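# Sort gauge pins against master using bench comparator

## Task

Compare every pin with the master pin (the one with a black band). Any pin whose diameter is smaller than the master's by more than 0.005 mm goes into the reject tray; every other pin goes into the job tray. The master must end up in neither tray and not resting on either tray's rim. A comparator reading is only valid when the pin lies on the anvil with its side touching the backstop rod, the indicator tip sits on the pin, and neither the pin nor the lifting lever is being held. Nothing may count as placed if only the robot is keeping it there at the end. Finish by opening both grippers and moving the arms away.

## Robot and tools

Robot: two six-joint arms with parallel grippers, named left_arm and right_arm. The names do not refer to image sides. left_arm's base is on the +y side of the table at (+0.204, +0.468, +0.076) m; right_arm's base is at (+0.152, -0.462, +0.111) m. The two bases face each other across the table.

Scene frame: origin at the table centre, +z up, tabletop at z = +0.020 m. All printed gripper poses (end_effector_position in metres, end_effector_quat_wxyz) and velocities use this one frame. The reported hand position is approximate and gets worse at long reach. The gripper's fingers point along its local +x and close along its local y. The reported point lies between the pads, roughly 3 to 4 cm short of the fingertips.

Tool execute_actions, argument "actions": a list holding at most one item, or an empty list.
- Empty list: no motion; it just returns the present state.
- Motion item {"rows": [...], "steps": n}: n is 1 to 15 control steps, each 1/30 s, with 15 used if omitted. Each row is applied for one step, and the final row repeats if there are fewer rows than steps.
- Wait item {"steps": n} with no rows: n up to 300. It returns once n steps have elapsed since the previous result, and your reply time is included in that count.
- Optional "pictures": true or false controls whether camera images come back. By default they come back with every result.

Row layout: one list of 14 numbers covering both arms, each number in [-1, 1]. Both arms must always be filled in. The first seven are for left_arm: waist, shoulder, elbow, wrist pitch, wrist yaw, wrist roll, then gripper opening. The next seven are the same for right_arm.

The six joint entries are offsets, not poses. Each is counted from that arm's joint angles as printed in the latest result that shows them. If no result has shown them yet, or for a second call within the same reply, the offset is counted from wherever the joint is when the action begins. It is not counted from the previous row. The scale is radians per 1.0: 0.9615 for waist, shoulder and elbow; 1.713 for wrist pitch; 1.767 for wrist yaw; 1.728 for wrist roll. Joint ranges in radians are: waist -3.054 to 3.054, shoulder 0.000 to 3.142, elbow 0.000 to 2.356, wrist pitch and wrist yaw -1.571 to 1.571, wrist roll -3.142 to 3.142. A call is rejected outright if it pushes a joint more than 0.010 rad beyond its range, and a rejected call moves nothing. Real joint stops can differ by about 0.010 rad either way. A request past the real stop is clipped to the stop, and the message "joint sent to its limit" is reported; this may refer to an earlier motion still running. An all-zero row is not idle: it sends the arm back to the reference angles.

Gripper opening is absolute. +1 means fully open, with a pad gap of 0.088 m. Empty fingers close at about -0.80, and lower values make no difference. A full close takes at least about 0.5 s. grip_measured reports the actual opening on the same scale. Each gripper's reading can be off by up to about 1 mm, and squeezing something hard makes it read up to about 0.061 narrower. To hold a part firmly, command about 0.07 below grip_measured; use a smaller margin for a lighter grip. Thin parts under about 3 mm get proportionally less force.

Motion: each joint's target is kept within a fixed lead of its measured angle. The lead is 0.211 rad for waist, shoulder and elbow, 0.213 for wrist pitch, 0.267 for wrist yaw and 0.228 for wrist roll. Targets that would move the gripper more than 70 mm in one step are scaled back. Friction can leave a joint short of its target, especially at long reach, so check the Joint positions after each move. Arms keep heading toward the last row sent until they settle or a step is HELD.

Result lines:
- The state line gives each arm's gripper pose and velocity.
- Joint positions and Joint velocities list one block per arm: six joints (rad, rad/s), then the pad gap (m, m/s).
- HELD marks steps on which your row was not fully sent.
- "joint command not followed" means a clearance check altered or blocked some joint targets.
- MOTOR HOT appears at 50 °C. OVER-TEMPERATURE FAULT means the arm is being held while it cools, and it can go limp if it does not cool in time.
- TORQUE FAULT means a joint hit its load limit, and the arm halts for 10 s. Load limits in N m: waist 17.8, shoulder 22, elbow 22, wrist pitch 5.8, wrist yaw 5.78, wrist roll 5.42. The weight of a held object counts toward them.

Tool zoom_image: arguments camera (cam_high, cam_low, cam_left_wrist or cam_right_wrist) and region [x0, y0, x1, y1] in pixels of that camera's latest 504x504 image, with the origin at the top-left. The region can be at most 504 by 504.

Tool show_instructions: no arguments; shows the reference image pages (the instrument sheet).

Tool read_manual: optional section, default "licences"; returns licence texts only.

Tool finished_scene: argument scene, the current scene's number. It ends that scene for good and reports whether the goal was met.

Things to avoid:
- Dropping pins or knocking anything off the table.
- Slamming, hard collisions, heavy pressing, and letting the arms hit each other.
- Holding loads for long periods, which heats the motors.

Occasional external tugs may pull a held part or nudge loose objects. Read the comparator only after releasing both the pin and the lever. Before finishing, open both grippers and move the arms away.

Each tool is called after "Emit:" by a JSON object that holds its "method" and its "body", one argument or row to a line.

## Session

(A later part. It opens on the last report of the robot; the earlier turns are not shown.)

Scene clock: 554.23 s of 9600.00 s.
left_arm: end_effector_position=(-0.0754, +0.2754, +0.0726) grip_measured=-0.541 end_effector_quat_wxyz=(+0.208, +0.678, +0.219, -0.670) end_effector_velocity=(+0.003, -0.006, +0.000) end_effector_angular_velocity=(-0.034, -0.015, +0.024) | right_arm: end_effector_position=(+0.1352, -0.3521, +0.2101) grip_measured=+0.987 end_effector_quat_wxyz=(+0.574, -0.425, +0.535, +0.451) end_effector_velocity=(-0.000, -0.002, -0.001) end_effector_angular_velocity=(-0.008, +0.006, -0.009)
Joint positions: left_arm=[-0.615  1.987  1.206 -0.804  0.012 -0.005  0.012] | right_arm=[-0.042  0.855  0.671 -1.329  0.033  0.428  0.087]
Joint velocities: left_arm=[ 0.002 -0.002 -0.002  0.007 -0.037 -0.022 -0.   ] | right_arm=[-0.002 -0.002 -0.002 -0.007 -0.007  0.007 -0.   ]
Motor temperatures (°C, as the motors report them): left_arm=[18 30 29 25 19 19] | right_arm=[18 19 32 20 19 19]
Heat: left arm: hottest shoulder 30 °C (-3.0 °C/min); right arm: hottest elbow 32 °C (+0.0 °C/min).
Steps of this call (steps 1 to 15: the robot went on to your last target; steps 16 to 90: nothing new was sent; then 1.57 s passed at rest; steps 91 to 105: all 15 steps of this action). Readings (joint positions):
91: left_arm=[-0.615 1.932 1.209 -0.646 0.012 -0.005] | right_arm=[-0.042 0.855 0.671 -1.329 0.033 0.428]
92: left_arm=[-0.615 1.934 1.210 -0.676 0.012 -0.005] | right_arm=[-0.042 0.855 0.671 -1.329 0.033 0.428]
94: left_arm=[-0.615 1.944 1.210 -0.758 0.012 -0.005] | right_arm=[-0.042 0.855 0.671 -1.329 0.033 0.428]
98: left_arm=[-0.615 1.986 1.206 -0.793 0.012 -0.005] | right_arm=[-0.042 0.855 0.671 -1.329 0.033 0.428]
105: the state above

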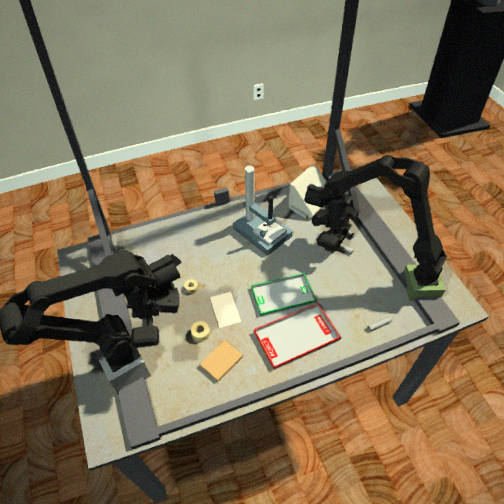

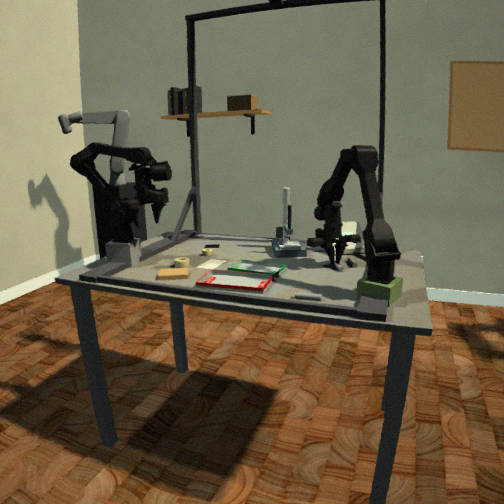

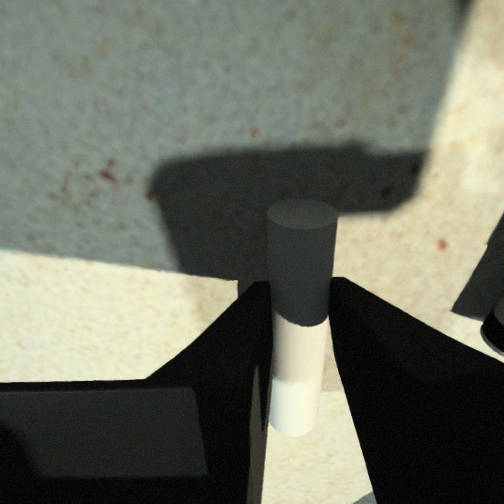

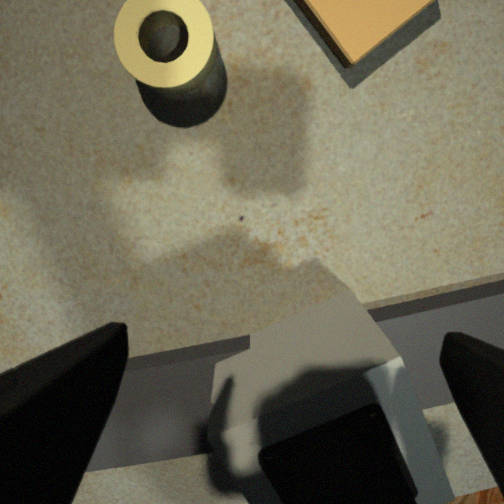

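Emit:
{"method": "execute_actions", "body": {
  "actions": [
    {"rows":[[0,0.015,0,0,0,0,-0.62,0,0,0,0,0,0,1],[0,0.025,0,0,0,0,-0.62,0,0,0,0,0,0,1],[0,0.025,0,0,0,0,-0.62,0,0,0,0,0,0,1],[0,0.025,0,0,0,0,-0.62,0,0,0,0,0,0,1],[0,0.025,0,0,0,0,-0.5,0,0,0,0,0,0,1],[0,0.025,0,0,0,0,-0.42,0,0,0,0,0,0,1],[0,0.025,0,0,0,0,-0.32,0,0,0,0,0,0,1],[0,0.025,0,0,0,0,-0.2,0,0,0,0,0,0,1],[0,0.025,0,0,0,0,-0.1,0,0,0,0,0,0,1]],"steps":15}
  ],
  "pictures": false
}}

Emit:
{"method": "execute_actions", "body": {
  "actions": [
    {"steps":10}
  ],
  "pictures": false
}}

Emit:
{"method": "execute_actions", "body": {
  "actions": [
    {"rows":[[0,-0.07,0,0,0,0,-0.1,0,0,0,0,0,0,1],[0,-0.15,0,0,0,0,-0.1,0,0,0,0,0,0,1],[0,-0.25,-0.05,0.04,0,0,-0.1,0,0,0,0,0,0,1],[0,-0.35,-0.15,0.1,0,0,-0.1,0,0,0,0,0,0,1],[0,-0.45,-0.28,0.18,0,0,-0.1,0,0,0,0,0,0,1],[0,-0.53,-0.4,0.28,0,0,-0.1,0,0,0,0,0,0,1],[0,-0.53,-0.52,0.38,0,0,-0.1,0,0,0,0,0,0,1],[0,-0.53,-0.64,0.48,0,0,-0.1,0,0,0,0,0,0,1],[0,-0.53,-0.73,0.55,0,0,-0.1,0,0,0,0,0,0,1]],"steps":15}
  ],
  "pictures": false
}}

Emit:
{"method": "execute_actions", "body": {
  "actions": [
    {"steps":20}
  ]
}}

Scene clock: 567.83 s of 9600.00 s.
left_arm: end_effector_position=(-0.0739, +0.2765, +0.0678) grip_measured=-0.121 end_effector_quat_wxyz=(+0.206, +0.683, +0.221, -0.665) end_effector_velocity=(+0.003, +0.005, +0.000) end_effector_angular_velocity=(+0.018, -0.014, +0.020) | right_arm: end_effector_position=(+0.1352, -0.3521, +0.2101) grip_measured=+0.987 end_effector_quat_wxyz=(+0.574, -0.425, +0.535, +0.451) end_effector_velocity=(-0.002, +0.004, +0.000) end_effector_angular_velocity=(+0.025, +0.012, +0.005)
Joint positions: left_arm=[-0.615  2.002  1.206 -0.805  0.012 -0.005  0.033] | right_arm=[-0.042  0.855  0.671 -1.329  0.033  0.428  0.087]
Joint velocities: left_arm=[-0.002 -0.002 -0.002 -0.022  0.007 -0.022  0.011] | right_arm=[-0.002 -0.007 -0.002  0.022 -0.007 -0.007  0.   ]
Motor temperatures (°C, as the motors report them): left_arm=[18 31 29 24 19 19] | right_arm=[18 19 32 20 19 19]
Heat: left arm: hottest shoulder 31 °C (+0.0 °C/min); right arm: hottest elbow 32 °C (+0.0 °C/min).
Steps of this call (steps 1 to 15: the robot went on to your last target; steps 16 to 90: nothing new was sent; then 10.10 s passed at rest; steps 91 to 105: all 15 steps of this action). Readings (joint positions):
91: left_arm=[-0.615 1.988 1.206 -0.805 0.012 -0.005] | right_arm=[-0.042 0.855 0.671 -1.329 0.033 0.428]
92: left_arm=[-0.615 1.990 1.206 -0.805 0.012 -0.005] | right_arm=[-0.042 0.855 0.671 -1.329 0.033 0.428]
94: left_arm=[-0.615 1.992 1.206 -0.805 0.012 -0.005] | right_arm=[-0.042 0.855 0.671 -1.329 0.033 0.428]
98: left_arm=[-0.615 1.995 1.206 -0.805 0.012 -0.005] | right_arm=[-0.042 0.855 0.671 -1.329 0.033 0.428]
105: the state above

Scene clock: 568.17 s of 9600.00 s.
left_arm: end_effector_position=(-0.0739, +0.2765, +0.0678) grip_measured=-0.103 end_effector_quat_wxyz=(+0.206, +0.683, +0.221, -0.665) end_effector_velocity=(-0.001, -0.000, +0.000) end_effector_angular_velocity=(+0.002, +0.010, +0.010) | right_arm: end_effector_position=(+0.1352, -0.3521, +0.2101) grip_measured=+0.987 end_effector_quat_wxyz=(+0.574, -0.425, +0.535, +0.451) end_effector_velocity=(-0.001, -0.002, -0.001) end_effector_angular_velocity=(-0.009, +0.004, +0.025)
Joint positions: left_arm=[-0.615  2.002  1.206 -0.805  0.012 -0.005  0.034] | right_arm=[-0.042  0.855  0.671 -1.329  0.033  0.428  0.087]
Joint velocities: left_arm=[ 0.002 -0.002 -0.002  0.007  0.007 -0.007  0.   ] | right_arm=[ 0.002 -0.002 -0.002 -0.007 -0.007 -0.022 -0.   ]
Motor temperatures (°C, as the motors report them): left_arm=[18 31 29 24 19 19] | right_arm=[18 19 32 20 19 19]
Heat: left arm: hottest shoulder 31 °C (+0.0 °C/min); right arm: hottest elbow 32 °C (+0.0 °C/min).
Steps of this call (steps 1 to 10: the robot went on to your last target). Readings (joint positions):
1: left_arm=[-0.615 2.002 1.206 -0.805 0.012 -0.005] | right_arm=[-0.042 0.855 0.671 -1.329 0.033 0.428]
2: left_arm=[-0.615 2.002 1.206 -0.805 0.012 -0.005] | right_arm=[-0.042 0.855 0.671 -1.329 0.033 0.428]
4: left_arm=[-0.615 2.002 1.206 -0.805 0.012 -0.005] | right_arm=[-0.042 0.855 0.671 -1.329 0.033 0.428]
8: left_arm=[-0.615 2.002 1.206 -0.805 0.012 -0.005] | right_arm=[-0.042 0.855 0.671 -1.329 0.033 0.428]
10: the state above

Scene clock: 568.67 s of 9600.00 s.
left_arm: end_effector_position=(-0.0554, +0.2894, +0.0979) grip_measured=-0.102 end_effector_quat_wxyz=(+0.261, +0.445, +0.145, -0.845) end_effector_velocity=(+0.053, +0.035, -0.145) end_effector_angular_velocity=(-0.324, +0.462, +0.013) | right_arm: end_effector_position=(+0.1352, -0.3521, +0.2101) grip_measured=+0.987 end_effector_quat_wxyz=(+0.574, -0.425, +0.535, +0.451) end_effector_velocity=(+0.003, -0.000, +0.000) end_effector_angular_velocity=(-0.003, -0.022, -0.006)
Joint positions: left_arm=[-0.615  1.5    0.55  -0.023  0.012 -0.005  0.034] | right_arm=[-0.042  0.855  0.671 -1.329  0.033  0.428  0.087]
Joint velocities: left_arm=[ 0.002  0.076 -1.053  1.692 -0.007 -0.007  0.   ] | right_arm=[ 0.002  0.002  0.002 -0.007  0.022  0.007 -0.   ]
Motor temperatures (°C, as the motors report them): left_arm=[18 31 29 24 19 19] | right_arm=[18 19 32 20 19 19]
Heat: left arm: hottest shoulder 31 °C (+0.0 °C/min); right arm: hottest elbow 32 °C (+0.0 °C/min).
Steps of this call (steps 1 to 15: all 15 steps of this action). Readings (joint positions):
1: left_arm=[-0.615 1.994 1.206 -0.805 0.012 -0.005] | right_arm=[-0.042 0.855 0.671 -1.329 0.033 0.428]
2: left_arm=[-0.615 1.974 1.205 -0.805 0.012 -0.005] | right_arm=[-0.042 0.855 0.671 -1.329 0.033 0.428]
4: left_arm=[-0.615 1.882 1.155 -0.742 0.012 -0.005] | right_arm=[-0.042 0.855 0.671 -1.329 0.033 0.428]
8: left_arm=[-0.615 1.604 0.928 -0.470 0.012 -0.005] | right_arm=[-0.042 0.855 0.671 -1.329 0.033 0.428]
15: the state above

Scene clock: 569.33 s of 9600.00 s.
left_arm: end_effector_position=(-0.0671, +0.2812, +0.1078) grip_measured=-0.102 end_effector_quat_wxyz=(+0.269, +0.392, +0.128, -0.871) end_effector_velocity=(+0.000, +0.002, -0.002) end_effector_angular_velocity=(+0.018, +0.009, +0.009) | right_arm: end_effector_position=(+0.1352, -0.3521, +0.2101) grip_measured=+0.987 end_effector_quat_wxyz=(+0.574, -0.425, +0.535, +0.451) end_effector_velocity=(-0.001, -0.002, -0.001) end_effector_angular_velocity=(-0.009, +0.005, +0.010)
Joint positions: left_arm=[-0.615  1.495  0.512  0.134  0.012 -0.005  0.034] | right_arm=[-0.042  0.855  0.671 -1.329  0.033  0.428  0.087]
Joint velocities: left_arm=[-0.002  0.002 -0.007  0.007  0.007 -0.022 -0.   ] | right_arm=[ 0.002 -0.002 -0.002 -0.007 -0.007 -0.007 -0.   ]
Motor temperatures (°C, as the motors report them): left_arm=[18 31 29 24 19 19] | right_arm=[18 19 32 20 19 19]
Heat: left arm: hottest shoulder 31 °C (+0.0 °C/min); right arm: hottest elbow 32 °C (+0.0 °C/min).
Steps of this call (steps 1 to 20: the robot went on to your last target). Readings (joint positions):
1: left_arm=[-0.615 1.502 0.525 0.025 0.012 -0.005] | right_arm=[-0.042 0.855 0.671 -1.329 0.033 0.428]
2: left_arm=[-0.615 1.502 0.514 0.062 0.012 -0.005] | right_arm=[-0.042 0.855 0.671 -1.329 0.033 0.428]
4: left_arm=[-0.615 1.500 0.512 0.110 0.012 -0.005] | right_arm=[-0.042 0.855 0.671 -1.329 0.033 0.428]
8: left_arm=[-0.615 1.495 0.512 0.126 0.012 -0.005] | right_arm=[-0.042 0.855 0.671 -1.329 0.033 0.428]
20: the state above

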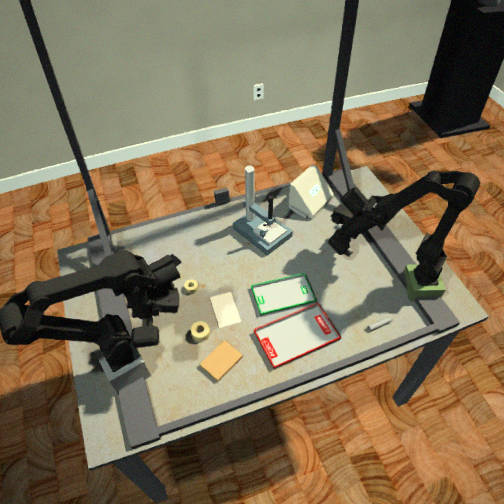

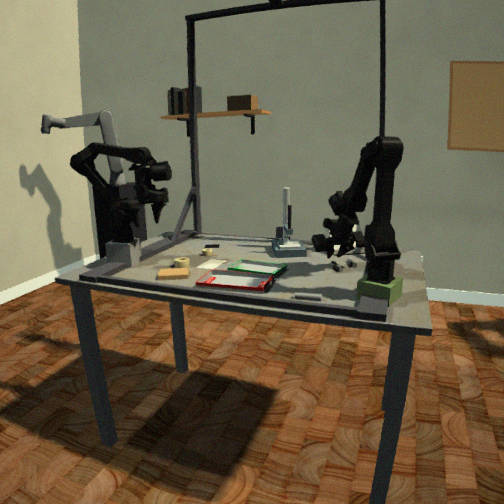

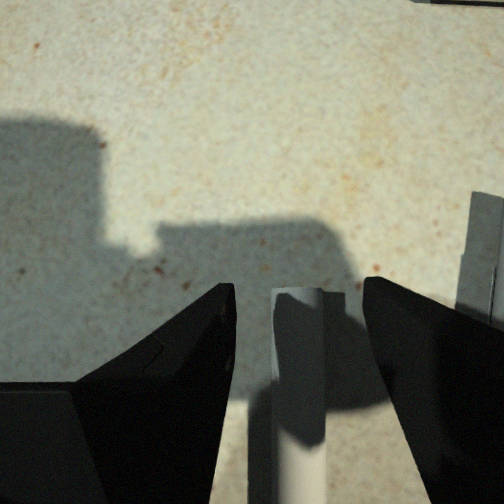

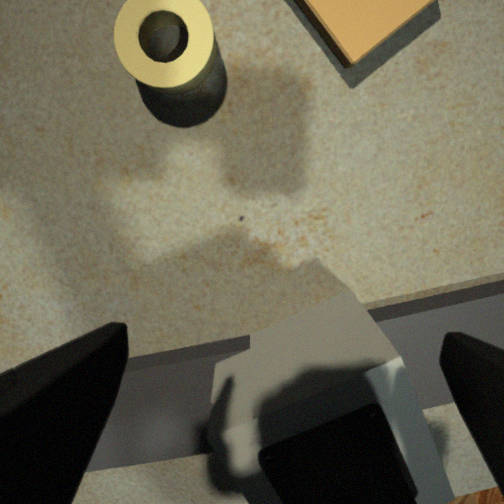

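Emit:
{"method": "execute_actions", "body": {
  "actions": [
    {"rows":[[0,-0.08,-0.05,0,0,0,-0.1,0,0,0,0,0,0,1],[0,-0.16,-0.12,-0.01,0,0,-0.1,0,0,0,0,0,0,1],[0,-0.224,-0.19,-0.02,0,0,-0.1,0,0,0,0,0,0,1]],"steps":15}
  ]
}}

Scene clock: 578.03 s of 9600.00 s.
left_arm: end_effector_position=(-0.0279, +0.3085, +0.1051) grip_measured=-0.102 end_effector_quat_wxyz=(+0.269, +0.391, +0.127, -0.871) end_effector_velocity=(+0.002, -0.002, -0.001) end_effector_angular_velocity=(-0.011, -0.005, +0.018) | right_arm: end_effector_position=(+0.1352, -0.3521, +0.2101) grip_measured=+0.987 end_effector_quat_wxyz=(+0.574, -0.425, +0.535, +0.451) end_effector_velocity=(-0.000, -0.002, -0.001) end_effector_angular_velocity=(-0.009, +0.005, +0.005)
Joint positions: left_arm=[-0.615  1.286  0.338  0.101  0.012 -0.005  0.034] | right_arm=[-0.042  0.855  0.671 -1.329  0.033  0.428  0.087]
Joint velocities: left_arm=[-0.002 -0.002 -0.007  0.007 -0.022 -0.007 -0.   ] | right_arm=[-0.002 -0.002 -0.002 -0.007 -0.007 -0.007 -0.   ]
Motor temperatures (°C, as the motors report them): left_arm=[18 30 28 25 19 19] | right_arm=[18 19 32 20 19 19]
Heat: left arm: hottest shoulder 30 °C (+0.0 °C/min); right arm: hottest elbow 32 °C (+0.0 °C/min).
Steps of this call (steps 1 to 15: the robot went on to your last target; steps 16 to 90: nothing new was sent; then 5.20 s passed at rest; steps 91 to 105: all 15 steps of this action). Readings (joint positions):
91: left_arm=[-0.615 1.484 0.505 0.136 0.012 -0.005] | right_arm=[-0.042 0.855 0.671 -1.329 0.033 0.428]
92: left_arm=[-0.615 1.456 0.484 0.137 0.012 -0.005] | right_arm=[-0.042 0.855 0.671 -1.329 0.033 0.428]
94: left_arm=[-0.615 1.358 0.412 0.119 0.012 -0.005] | right_arm=[-0.042 0.855 0.671 -1.329 0.033 0.428]
98: left_arm=[-0.615 1.297 0.344 0.101 0.012 -0.005] | right_arm=[-0.042 0.855 0.671 -1.329 0.033 0.428]
105: the state above

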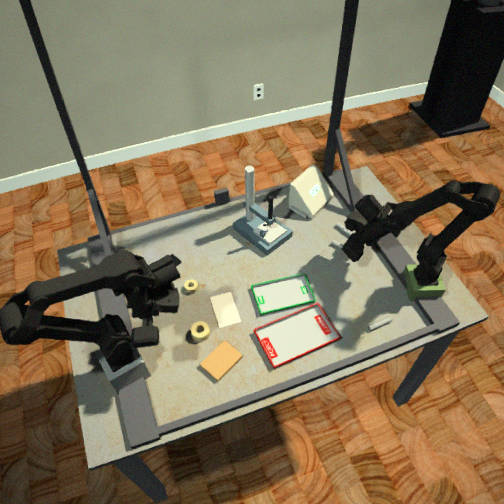

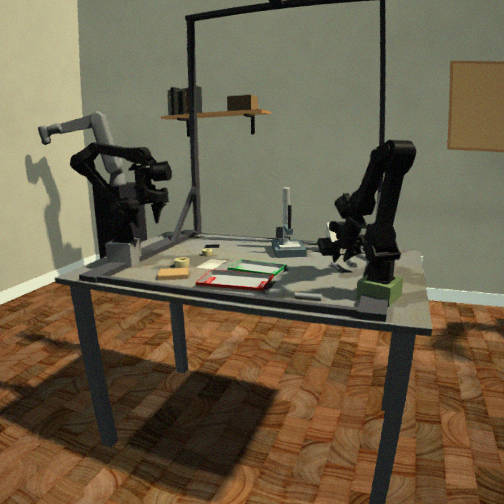

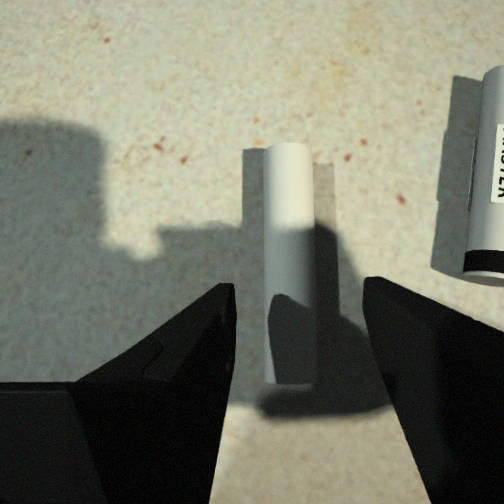

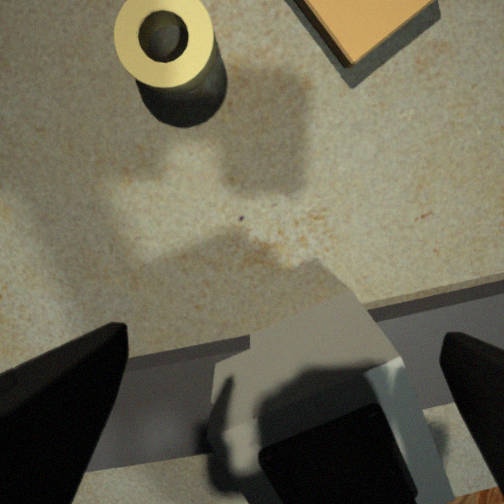

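Emit:
{"method": "execute_actions", "body": {
  "actions": [
    {"rows":[[0,0.04,-0.02,0.04,0,0,-0.1,0,0,0,0,0,0,1],[0,0.08,-0.04,0.08,0,0,-0.1,0,0,0,0,0,0,1],[0,0.12,-0.06,0.11,0,0,-0.1,0,0,0,0,0,0,1],[0,0.16,-0.074,0.13,0,0,-0.1,0,0,0,0,0,0,1]],"steps":15}
  ]
}}

Scene clock: 583.00 s of 9600.00 s.
left_arm: end_effector_position=(-0.0277, +0.3087, +0.0770) grip_measured=-0.102 end_effector_quat_wxyz=(+0.269, +0.389, +0.127, -0.872) end_effector_velocity=(+0.001, +0.003, -0.005) end_effector_angular_velocity=(+0.010, -0.014, -0.013) | right_arm: end_effector_position=(+0.1352, -0.3521, +0.2101) grip_measured=+0.987 end_effector_quat_wxyz=(+0.574, -0.425, +0.535, +0.451) end_effector_velocity=(-0.003, -0.003, -0.001) end_effector_angular_velocity=(-0.012, +0.020, +0.006)
Joint positions: left_arm=[-0.615  1.434  0.272  0.32   0.012 -0.005  0.034] | right_arm=[-0.042  0.855  0.671 -1.329  0.033  0.428  0.087]
Joint velocities: left_arm=[-0.002  0.022 -0.002  0.007  0.007  0.007 -0.   ] | right_arm=[-0.002 -0.002 -0.002 -0.007 -0.022 -0.007 -0.   ]
Motor temperatures (°C, as the motors report them): left_arm=[18 30 28 25 19 19] | right_arm=[18 19 32 20 19 19]
Heat: left arm: hottest shoulder 30 °C (+0.0 °C/min); right arm: hottest elbow 32 °C (+0.0 °C/min).
Steps of this call (steps 1 to 15: the robot went on to your last target; steps 16 to 90: nothing new was sent; then 1.47 s passed at rest; steps 91 to 105: all 15 steps of this action). Readings (joint positions):
91: left_arm=[-0.615 1.292 0.336 0.116 0.012 -0.005] | right_arm=[-0.042 0.855 0.671 -1.329 0.033 0.428]
92: left_arm=[-0.615 1.306 0.329 0.153 0.012 -0.005] | right_arm=[-0.042 0.855 0.671 -1.329 0.033 0.428]
94: left_arm=[-0.615 1.359 0.312 0.241 0.012 -0.005] | right_arm=[-0.042 0.855 0.671 -1.329 0.033 0.428]
98: left_arm=[-0.615 1.426 0.276 0.297 0.012 -0.005] | right_arm=[-0.042 0.855 0.671 -1.329 0.033 0.428]
105: the state above

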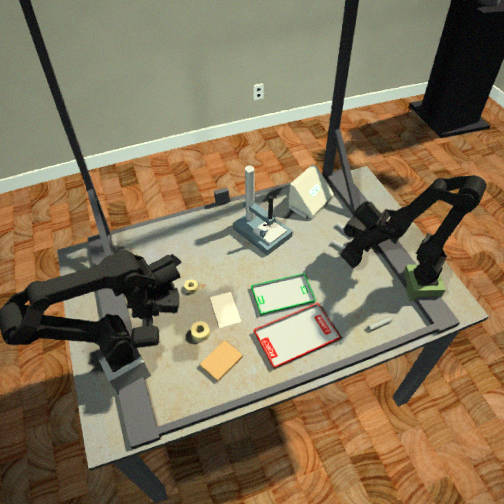

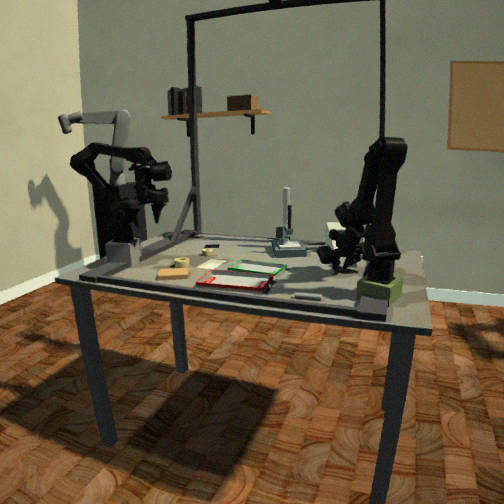

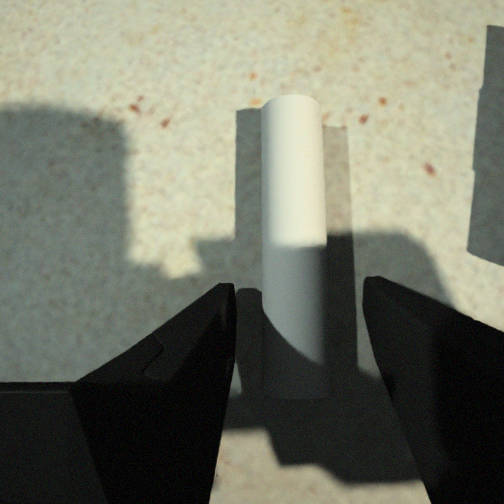

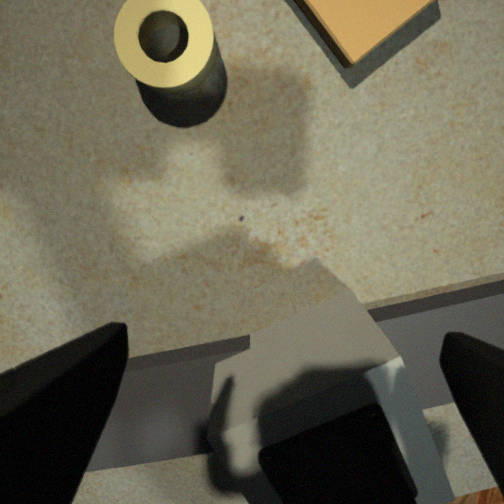

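Emit:
{"method": "execute_actions", "body": {
  "actions": [
    {"rows":[[0,0,0,-0.02,0,0,-0.1,0,0,0,0,0,0,1],[0,0,0,-0.03,0,0,-0.1,0,0,0,0,0,0,1],[0,0,0,-0.03,0,0,-0.1,0,0,0,0,0,0,1],[0,0,0,-0.03,0,0,-0.1,0,0,0,0,0,0,1],[0,0,0,-0.03,0,0,-0.25,0,0,0,0,0,0,1],[0,0,0,-0.03,0,0,-0.4,0,0,0,0,0,0,1],[0,0,0,-0.03,0,0,-0.5,0,0,0,0,0,0,1],[0,0,0,-0.03,0,0,-0.64,0,0,0,0,0,0,1]],"steps":15}
  ]
}}

Scene clock: 589.13 s of 9600.00 s.
left_arm: end_effector_position=(-0.0233, +0.3105, +0.0738) grip_measured=-0.505 end_effector_quat_wxyz=(+0.270, +0.402, +0.130, -0.865) end_effector_velocity=(+0.002, -0.001, +0.000) end_effector_angular_velocity=(+0.001, -0.003, +0.013) | right_arm: end_effector_position=(+0.1352, -0.3521, +0.2101) grip_measured=+0.987 end_effector_quat_wxyz=(+0.574, -0.425, +0.535, +0.451) end_effector_velocity=(+0.001, -0.005, -0.000) end_effector_angular_velocity=(-0.018, +0.003, +0.000)
Joint positions: left_arm=[-0.614  1.429  0.276  0.28   0.007 -0.005  0.014] | right_arm=[-0.042  0.855  0.671 -1.329  0.033  0.428  0.087]
Joint velocities: left_arm=[ 0.002 -0.007 -0.002 -0.007 -0.007 -0.007  0.   ] | right_arm=[-0.007 -0.007 -0.002 -0.022 -0.007 -0.007  0.   ]
Motor temperatures (°C, as the motors report them): left_arm=[18 29 28 26 19 19] | right_arm=[18 19 32 20 19 19]
Heat: left arm: hottest shoulder 29 °C (-1.0 °C/min); right arm: hottest elbow 32 °C (+0.0 °C/min).
Steps of this call (steps 1 to 15: the robot went on to your last target; steps 16 to 90: nothing new was sent; then 2.63 s passed at rest; steps 91 to 105: all 15 steps of this action). Readings (joint positions):
91: left_arm=[-0.615 1.434 0.272 0.317 0.012 -0.005] | right_arm=[-0.042 0.855 0.671 -1.329 0.033 0.428]
92: left_arm=[-0.615 1.434 0.272 0.306 0.012 -0.005] | right_arm=[-0.042 0.855 0.671 -1.329 0.033 0.428]
94: left_arm=[-0.615 1.434 0.274 0.293 0.012 -0.005] | right_arm=[-0.042 0.855 0.671 -1.329 0.033 0.428]
98: left_arm=[-0.614 1.431 0.276 0.282 0.007 -0.005] | right_arm=[-0.042 0.855 0.671 -1.329 0.033 0.428]
105: the state above

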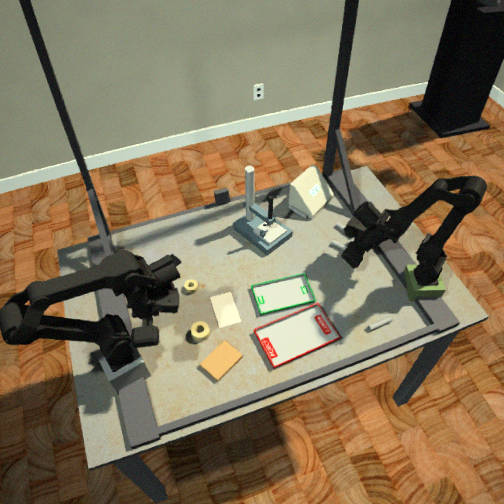

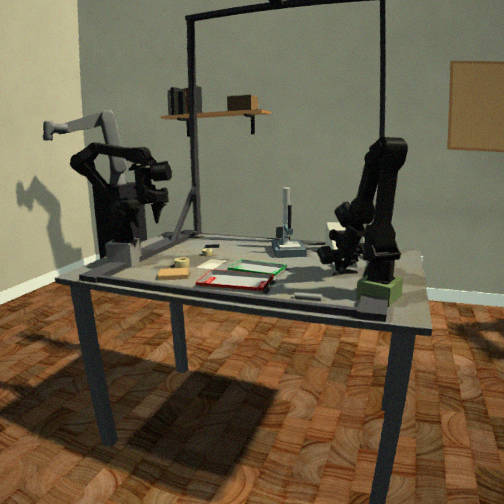

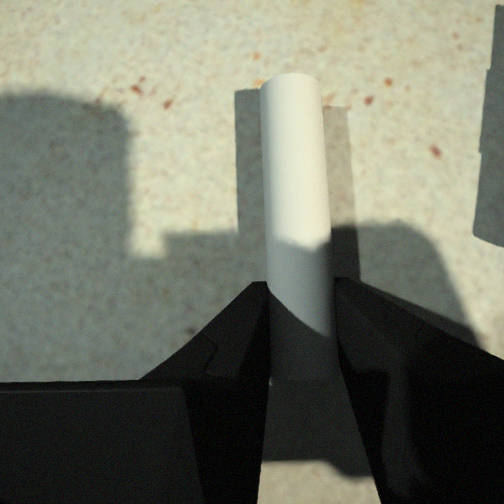

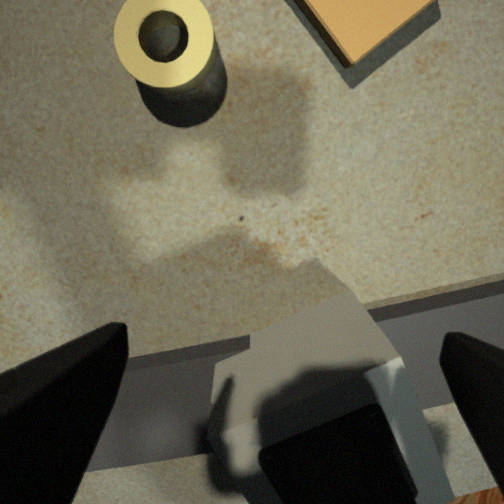

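Emit:
{"method": "execute_actions", "body": {
  "actions": [
    {"rows":[[0,0,0.08,0,0,0,-0.64,0,0,0,0,0,0,1],[0,0,0.18,-0.03,0,0,-0.64,0,0,0,0,0,0,1],[0,0.02,0.3,-0.07,0.04,0.02,-0.64,0,0,0,0,0,0,1],[0,0.05,0.42,-0.11,0.08,0.05,-0.64,0,0,0,0,0,0,1],[0.05,0.09,0.54,-0.15,0.13,0.08,-0.64,0,0,0,0,0,0,1],[0.1,0.13,0.66,-0.19,0.18,0.11,-0.64,0,0,0,0,0,0,1],[0.17,0.17,0.78,-0.22,0.22,0.13,-0.64,0,0,0,0,0,0,1],[0.24,0.2,0.9,-0.245,0.256,0.149,-0.64,0,0,0,0,0,0,1],[0.317,0.22,0.9,-0.245,0.256,0.149,-0.64,0,0,0,0,0,0,1]],"steps":15}
  ],
  "pictures": false
}}

Emit:
{"method": "execute_actions", "body": {
  "actions": [
    {"steps":25}
  ]
}}

Scene clock: 596.93 s of 9600.00 s.
left_arm: end_effector_position=(-0.1065, +0.1732, +0.2137) grip_measured=-0.505 end_effector_quat_wxyz=(+0.184, +0.308, +0.114, -0.927) end_effector_velocity=(-0.172, -0.255, +0.534) end_effector_angular_velocity=(-1.025, +0.916, -0.116) | right_arm: end_effector_position=(+0.1352, -0.3521, +0.2101) grip_measured=+0.987 end_effector_quat_wxyz=(+0.574, -0.425, +0.535, +0.451) end_effector_velocity=(+0.000, -0.005, -0.001) end_effector_angular_velocity=(-0.023, +0.002, +0.005)
Joint positions: left_arm=[-0.317  1.638  1.028 -0.129  0.431  0.239  0.014] | right_arm=[-0.042  0.855  0.671 -1.329  0.033  0.428  0.087]
Joint velocities: left_arm=[ 0.129  0.007  1.385 -0.051  0.242  0.11  -0.   ] | right_arm=[-0.002 -0.002 -0.002 -0.022 -0.007 -0.007 -0.   ]
Motor temperatures (°C, as the motors report them): left_arm=[18 29 28 25 19 19] | right_arm=[18 19 32 20 19 19]
Heat: left arm: hottest shoulder 29 °C (+0.0 °C/min); right arm: hottest elbow 32 °C (+0.0 °C/min).
Steps of this call (steps 1 to 15: the robot went on to your last target; steps 16 to 90: nothing new was sent; then 4.30 s passed at rest; steps 91 to 105: all 15 steps of this action). Readings (joint positions):
91: left_arm=[-0.614 1.429 0.287 0.272 0.007 -0.005] | right_arm=[-0.042 0.855 0.671 -1.329 0.033 0.428]
92: left_arm=[-0.614 1.430 0.315 0.244 0.007 -0.005] | right_arm=[-0.042 0.855 0.671 -1.329 0.033 0.428]
94: left_arm=[-0.613 1.450 0.407 0.178 0.050 0.020] | right_arm=[-0.042 0.855 0.671 -1.329 0.033 0.428]
98: left_arm=[-0.515 1.545 0.672 -0.023 0.321 0.170] | right_arm=[-0.042 0.855 0.671 -1.329 0.033 0.428]
105: the state above

Scene clock: 597.77 s of 9600.00 s.
left_arm: end_effector_position=(-0.1196, +0.1577, +0.2549) grip_measured=-0.505 end_effector_quat_wxyz=(+0.184, +0.272, +0.085, -0.941) end_effector_velocity=(-0.001, +0.002, +0.001) end_effector_angular_velocity=(+0.010, +0.004, -0.004) | right_arm: end_effector_position=(+0.1352, -0.3521, +0.2101) grip_measured=+0.987 end_effector_quat_wxyz=(+0.574, -0.425, +0.535, +0.451) end_effector_velocity=(-0.001, +0.001, -0.000) end_effector_angular_velocity=(+0.005, +0.007, +0.020)
Joint positions: left_arm=[-0.313  1.64   1.139 -0.145  0.452  0.248  0.014] | right_arm=[-0.042  0.855  0.671 -1.329  0.033  0.428  0.087]
Joint velocities: left_arm=[-0.002 -0.002  0.002 -0.007  0.007 -0.007  0.   ] | right_arm=[-0.002 -0.002 -0.002  0.007 -0.007 -0.022 -0.   ]
Motor temperatures (°C, as the motors report them): left_arm=[18 29 28 26 19 19] | right_arm=[18 19 32 20 19 19]
Heat: left arm: hottest shoulder 29 °C (+0.0 °C/min); right arm: hottest elbow 32 °C (+0.0 °C/min).
Steps of this call (steps 1 to 25: the robot went on to your last target). Readings (joint positions):
1: left_arm=[-0.314 1.638 1.068 -0.129 0.439 0.242] | right_arm=[-0.042 0.855 0.671 -1.329 0.033 0.428]
2: left_arm=[-0.313 1.638 1.098 -0.129 0.444 0.244] | right_arm=[-0.042 0.855 0.671 -1.329 0.033 0.428]
4: left_arm=[-0.313 1.632 1.132 -0.129 0.450 0.246] | right_arm=[-0.042 0.855 0.671 -1.329 0.033 0.428]
8: left_arm=[-0.313 1.635 1.139 -0.145 0.452 0.247] | right_arm=[-0.042 0.855 0.671 -1.329 0.033 0.428]
25: the state above

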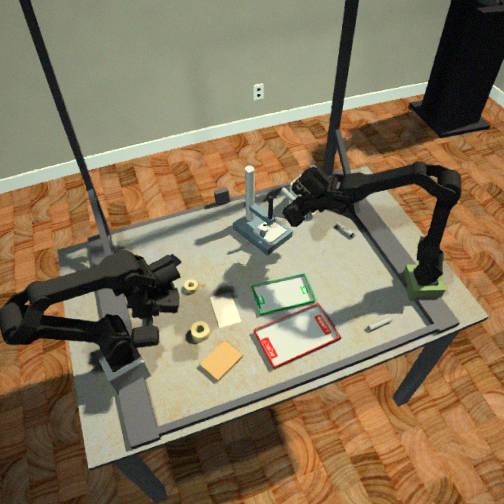

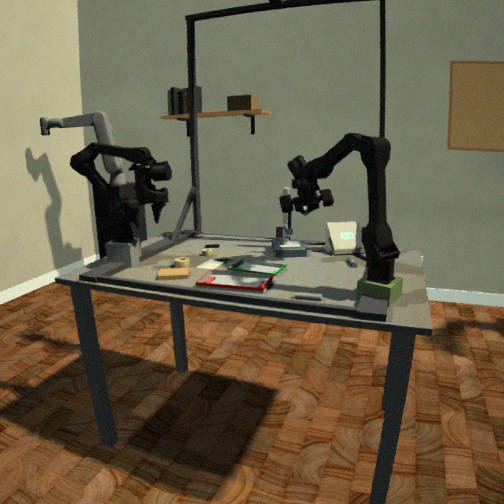

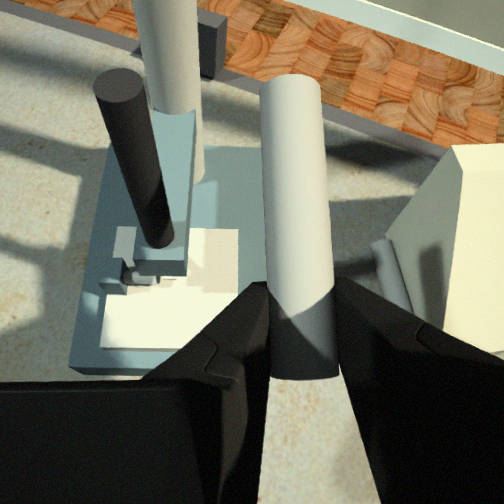

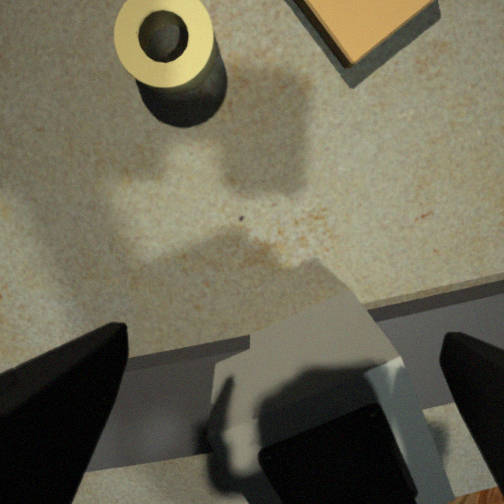

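Emit:
{"method": "execute_actions", "body": {
  "actions": [
    {"rows":[[0,0.05,0,0,0,0,-0.64,0,0,0,0,0,0,1],[0,0.1,0,0,0,0,-0.64,0,0,0,0,0,0,1],[0,0.15,0,0,0,0,-0.64,0,0,0,0,0,0,1],[0,0.2,0.01,0,0,0,-0.64,0,0,0,0,0,0,1],[0,0.24,0.04,0,0,0,-0.64,0,0,0,0,0,0,1],[0,0.28,0.08,0,0,0,-0.64,0,0,0,0,0,0,1],[0,0.32,0.11,0,0,0,-0.64,0,0,0,0,0,0,1],[0,0.36,0.14,0,0,0,-0.64,0,0,0,0,0,0,1],[0,0.39,0.165,0,0,0,-0.64,0,0,0,0,0,0,1],[0,0.42,0.185,0,0,0,-0.64,0,0,0,0,0,0,1]],"steps":15}
  ],
  "pictures": false
}}

Emit:
{"method": "execute_actions", "body": {
  "actions": [
    {"steps":20}
  ]
}}

Scene clock: 606.37 s of 9600.00 s.
left_arm: end_effector_position=(-0.1440, +0.1259, +0.1310) grip_measured=-0.505 end_effector_quat_wxyz=(+0.162, +0.363, +0.165, -0.903) end_effector_velocity=(-0.044, -0.060, +0.083) end_effector_angular_velocity=(-0.244, +0.187, +0.012) | right_arm: end_effector_position=(+0.1352, -0.3521, +0.2101) grip_measured=+0.987 end_effector_quat_wxyz=(+0.574, -0.425, +0.535, +0.451) end_effector_velocity=(+0.001, -0.002, -0.000) end_effector_angular_velocity=(-0.001, -0.008, +0.009)
Joint positions: left_arm=[-0.313  2.039  1.286 -0.153  0.45   0.248  0.014] | right_arm=[-0.042  0.855  0.671 -1.329  0.033  0.428  0.087]
Joint velocities: left_arm=[ 0.002 -0.002  0.198  0.11  -0.007 -0.007 -0.   ] | right_arm=[ 0.002 -0.007 -0.002 -0.007  0.007 -0.007  0.   ]
Motor temperatures (°C, as the motors report them): left_arm=[18 30 29 27 19 19] | right_arm=[18 19 32 20 19 19]
Heat: left arm: hottest shoulder 30 °C (+1.0 °C/min); right arm: hottest elbow 32 °C (+0.0 °C/min).
Steps of this call (steps 1 to 15: the robot went on to your last target; steps 16 to 90: nothing new was sent; then 5.10 s passed at rest; steps 91 to 105: all 15 steps of this action). Readings (joint positions):
91: left_arm=[-0.313 1.647 1.139 -0.145 0.452 0.248] | right_arm=[-0.042 0.855 0.671 -1.329 0.033 0.428]
92: left_arm=[-0.313 1.661 1.139 -0.144 0.452 0.248] | right_arm=[-0.042 0.855 0.671 -1.329 0.033 0.428]
94: left_arm=[-0.313 1.715 1.148 -0.141 0.452 0.248] | right_arm=[-0.042 0.855 0.671 -1.329 0.033 0.428]
98: left_arm=[-0.313 1.897 1.201 -0.150 0.452 0.248] | right_arm=[-0.042 0.855 0.671 -1.329 0.033 0.428]
105: the state above

Scene clock: 607.03 s of 9600.00 s.
left_arm: end_effector_position=(-0.1480, +0.1207, +0.1385) grip_measured=-0.505 end_effector_quat_wxyz=(+0.164, +0.354, +0.158, -0.907) end_effector_velocity=(+0.002, -0.000, +0.001) end_effector_angular_velocity=(+0.007, -0.011, +0.027) | right_arm: end_effector_position=(+0.1352, -0.3521, +0.2101) grip_measured=+0.987 end_effector_quat_wxyz=(+0.574, -0.425, +0.535, +0.451) end_effector_velocity=(-0.001, -0.001, +0.001) end_effector_angular_velocity=(-0.004, +0.006, +0.005)
Joint positions: left_arm=[-0.313  2.04   1.306 -0.148  0.45   0.248  0.014] | right_arm=[-0.042  0.855  0.671 -1.329  0.033  0.428  0.087]
Joint velocities: left_arm=[-0.002 -0.007 -0.002 -0.007 -0.022 -0.022 -0.   ] | right_arm=[-0.002 -0.002  0.002 -0.007 -0.007 -0.007 -0.   ]
Motor temperatures (°C, as the motors report them): left_arm=[18 30 29 27 19 19] | right_arm=[18 19 32 20 19 19]
Heat: left arm: hottest shoulder 30 °C (+1.0 °C/min); right arm: hottest elbow 32 °C (+0.0 °C/min).
Steps of this call (steps 1 to 20: the robot went on to your last target). Readings (joint positions):
1: left_arm=[-0.313 2.039 1.292 -0.150 0.450 0.248] | right_arm=[-0.042 0.855 0.671 -1.329 0.033 0.428]
2: left_arm=[-0.313 2.039 1.298 -0.148 0.450 0.248] | right_arm=[-0.042 0.855 0.671 -1.329 0.033 0.428]
4: left_arm=[-0.313 2.039 1.305 -0.148 0.450 0.248] | right_arm=[-0.042 0.855 0.671 -1.329 0.033 0.428]
8: left_arm=[-0.313 2.040 1.306 -0.148 0.450 0.248] | right_arm=[-0.042 0.855 0.671 -1.329 0.033 0.428]
20: the state above

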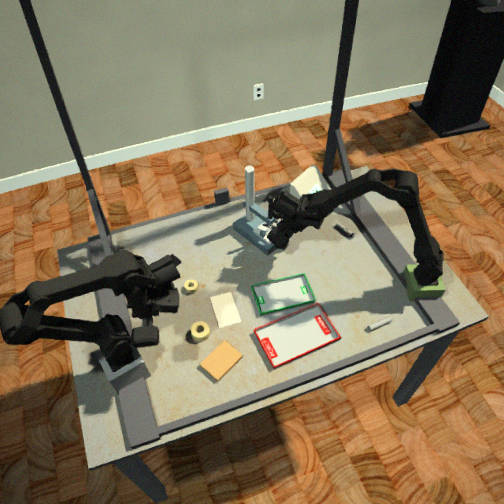

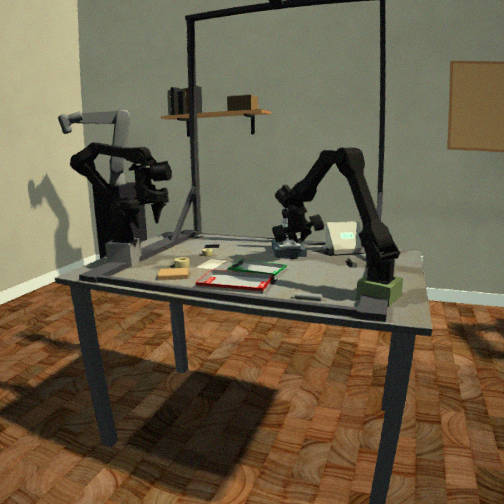

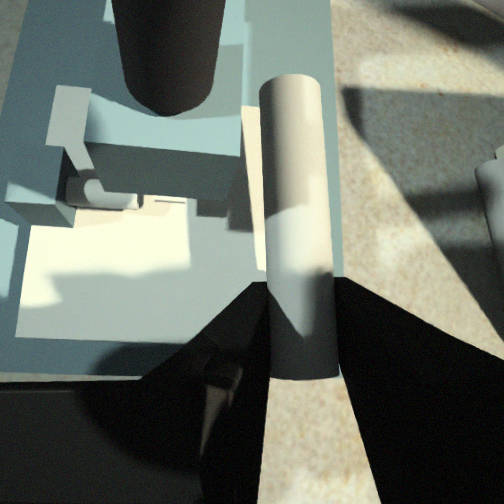

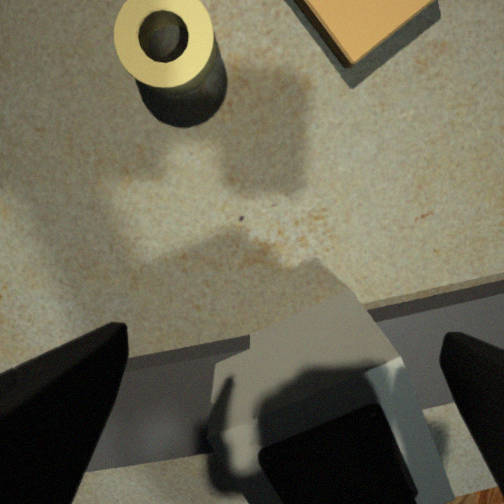

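Emit:
{"method": "execute_actions", "body": {
  "actions": [
    {"rows":[[0,0.015,0,0.005,0,0,-0.64,0,0,0,0,0,0,1],[0,0.03,0,0.008,0,0,-0.64,0,0,0,0,0,0,1],[0,0.035,0,0.008,0,0,-0.64,0,0,0,0,0,0,1]],"steps":12}
  ],
  "pictures": false
}}

Emit:
{"method": "execute_actions", "body": {
  "actions": [
    {"rows":[[0.015,0,0,0,0,0,-0.64,0,0,0,0,0,0,1],[0.03,0,0,0,0,0,-0.64,0,0,0,0,0,0,1],[0.045,0,0,0,0,0,-0.64,0,0,0,0,0,0,1],[0.06,0,0,0,0,0,-0.64,0,0,0,0,0,0,1],[0.075,0,0,0,0,0,-0.64,0,0,0,0,0,0,1],[0.09,0,0,0,0,0,-0.64,0,0,0,0,0,0,1]],"steps":15}
  ]
}}

Scene clock: 613.67 s of 9600.00 s.
left_arm: end_effector_position=(-0.1483, +0.1202, +0.1279) grip_measured=-0.505 end_effector_quat_wxyz=(+0.162, +0.359, +0.162, -0.905) end_effector_velocity=(+0.001, -0.002, +0.000) end_effector_angular_velocity=(-0.011, -0.008, +0.016) | right_arm: end_effector_position=(+0.1352, -0.3521, +0.2101) grip_measured=+0.987 end_effector_quat_wxyz=(+0.574, -0.425, +0.535, +0.451) end_effector_velocity=(+0.000, -0.006, -0.002) end_effector_angular_velocity=(-0.033, +0.001, +0.005)
Joint positions: left_arm=[-0.312  2.065  1.306 -0.137  0.451  0.248  0.014] | right_arm=[-0.042  0.855  0.671 -1.329  0.033  0.428  0.087]
Joint velocities: left_arm=[-0.002 -0.002 -0.002  0.007 -0.022 -0.007 -0.   ] | right_arm=[-0.002  0.002 -0.007 -0.022 -0.007 -0.007 -0.   ]
Motor temperatures (°C, as the motors report them): left_arm=[18 31 30 27 19 19] | right_arm=[18 19 32 20 19 19]
Heat: left arm: hottest shoulder 31 °C (+1.0 °C/min); right arm: hottest elbow 32 °C (+0.0 °C/min).
Steps of this call (steps 1 to 15: the robot went on to your last target; steps 16 to 90: nothing new was sent; then 3.23 s passed at rest; steps 91 to 102: all 12 steps of this action). Readings (joint positions):
91: left_arm=[-0.313 2.041 1.306 -0.148 0.450 0.248] | right_arm=[-0.042 0.855 0.671 -1.329 0.033 0.428]
92: left_arm=[-0.313 2.044 1.306 -0.147 0.450 0.248] | right_arm=[-0.042 0.855 0.671 -1.329 0.033 0.428]
94: left_arm=[-0.313 2.053 1.306 -0.140 0.450 0.248] | right_arm=[-0.042 0.855 0.671 -1.329 0.033 0.428]
98: left_arm=[-0.312 2.065 1.306 -0.139 0.451 0.248] | right_arm=[-0.042 0.855 0.671 -1.329 0.033 0.428]
102: the state above

Scene clock: 614.17 s of 9600.00 s.
left_arm: end_effector_position=(-0.1313, +0.1053, +0.1291) grip_measured=-0.505 end_effector_quat_wxyz=(+0.174, +0.350, +0.175, -0.904) end_effector_velocity=(-0.001, +0.003, -0.000) end_effector_angular_velocity=(+0.014, +0.002, -0.002) | right_arm: end_effector_position=(+0.1352, -0.3521, +0.2101) grip_measured=+0.987 end_effector_quat_wxyz=(+0.574, -0.425, +0.535, +0.451) end_effector_velocity=(+0.001, +0.001, +0.000) end_effector_angular_velocity=(+0.014, -0.004, -0.010)
Joint positions: left_arm=[-0.258  2.065  1.306 -0.14   0.481  0.252  0.014] | right_arm=[-0.042  0.855  0.671 -1.329  0.033  0.428  0.087]
Joint velocities: left_arm=[-0.002 -0.002 -0.002 -0.007  0.007 -0.007  0.   ] | right_arm=[-0.002 -0.007 -0.002  0.007  0.007  0.007 -0.   ]
Motor temperatures (°C, as the motors report them): left_arm=[18 31 30 27 20 19] | right_arm=[18 19 32 20 19 19]
Heat: left arm: hottest shoulder 31 °C (+1.0 °C/min); right arm: hottest elbow 32 °C (+0.0 °C/min).
Steps of this call (steps 1 to 15: all 15 steps of this action). Readings (joint positions):
1: left_arm=[-0.312 2.065 1.306 -0.137 0.451 0.248] | right_arm=[-0.042 0.855 0.671 -1.329 0.033 0.428]
2: left_arm=[-0.309 2.065 1.306 -0.137 0.451 0.248] | right_arm=[-0.042 0.855 0.671 -1.329 0.033 0.428]
4: left_arm=[-0.295 2.065 1.306 -0.137 0.454 0.248] | right_arm=[-0.042 0.855 0.671 -1.329 0.033 0.428]
8: left_arm=[-0.257 2.065 1.306 -0.139 0.481 0.252] | right_arm=[-0.042 0.855 0.671 -1.329 0.033 0.428]
15: the state above

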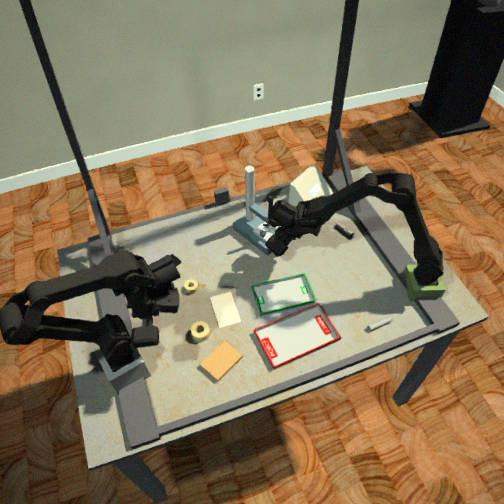

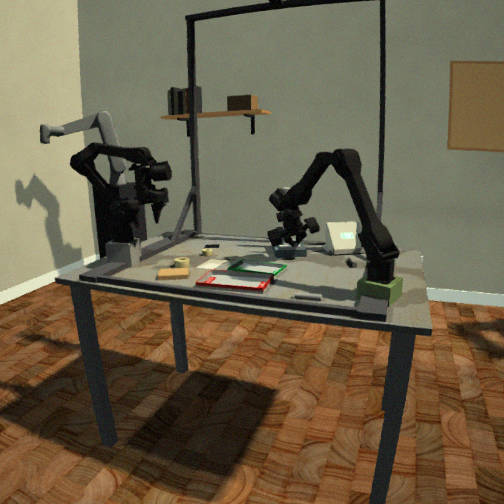

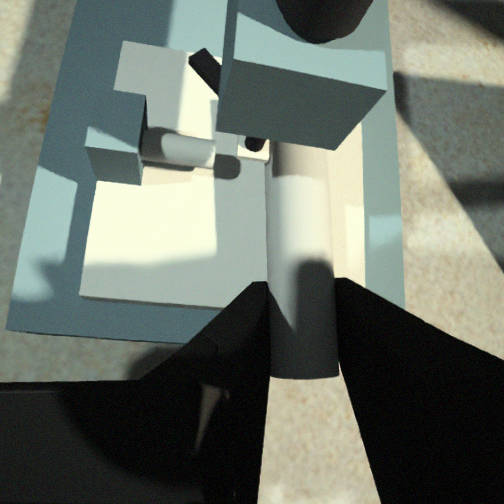

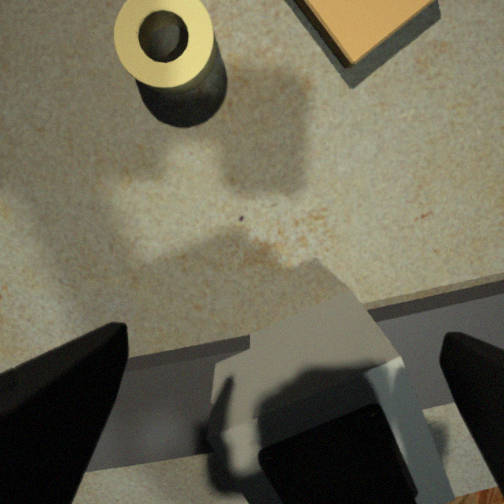

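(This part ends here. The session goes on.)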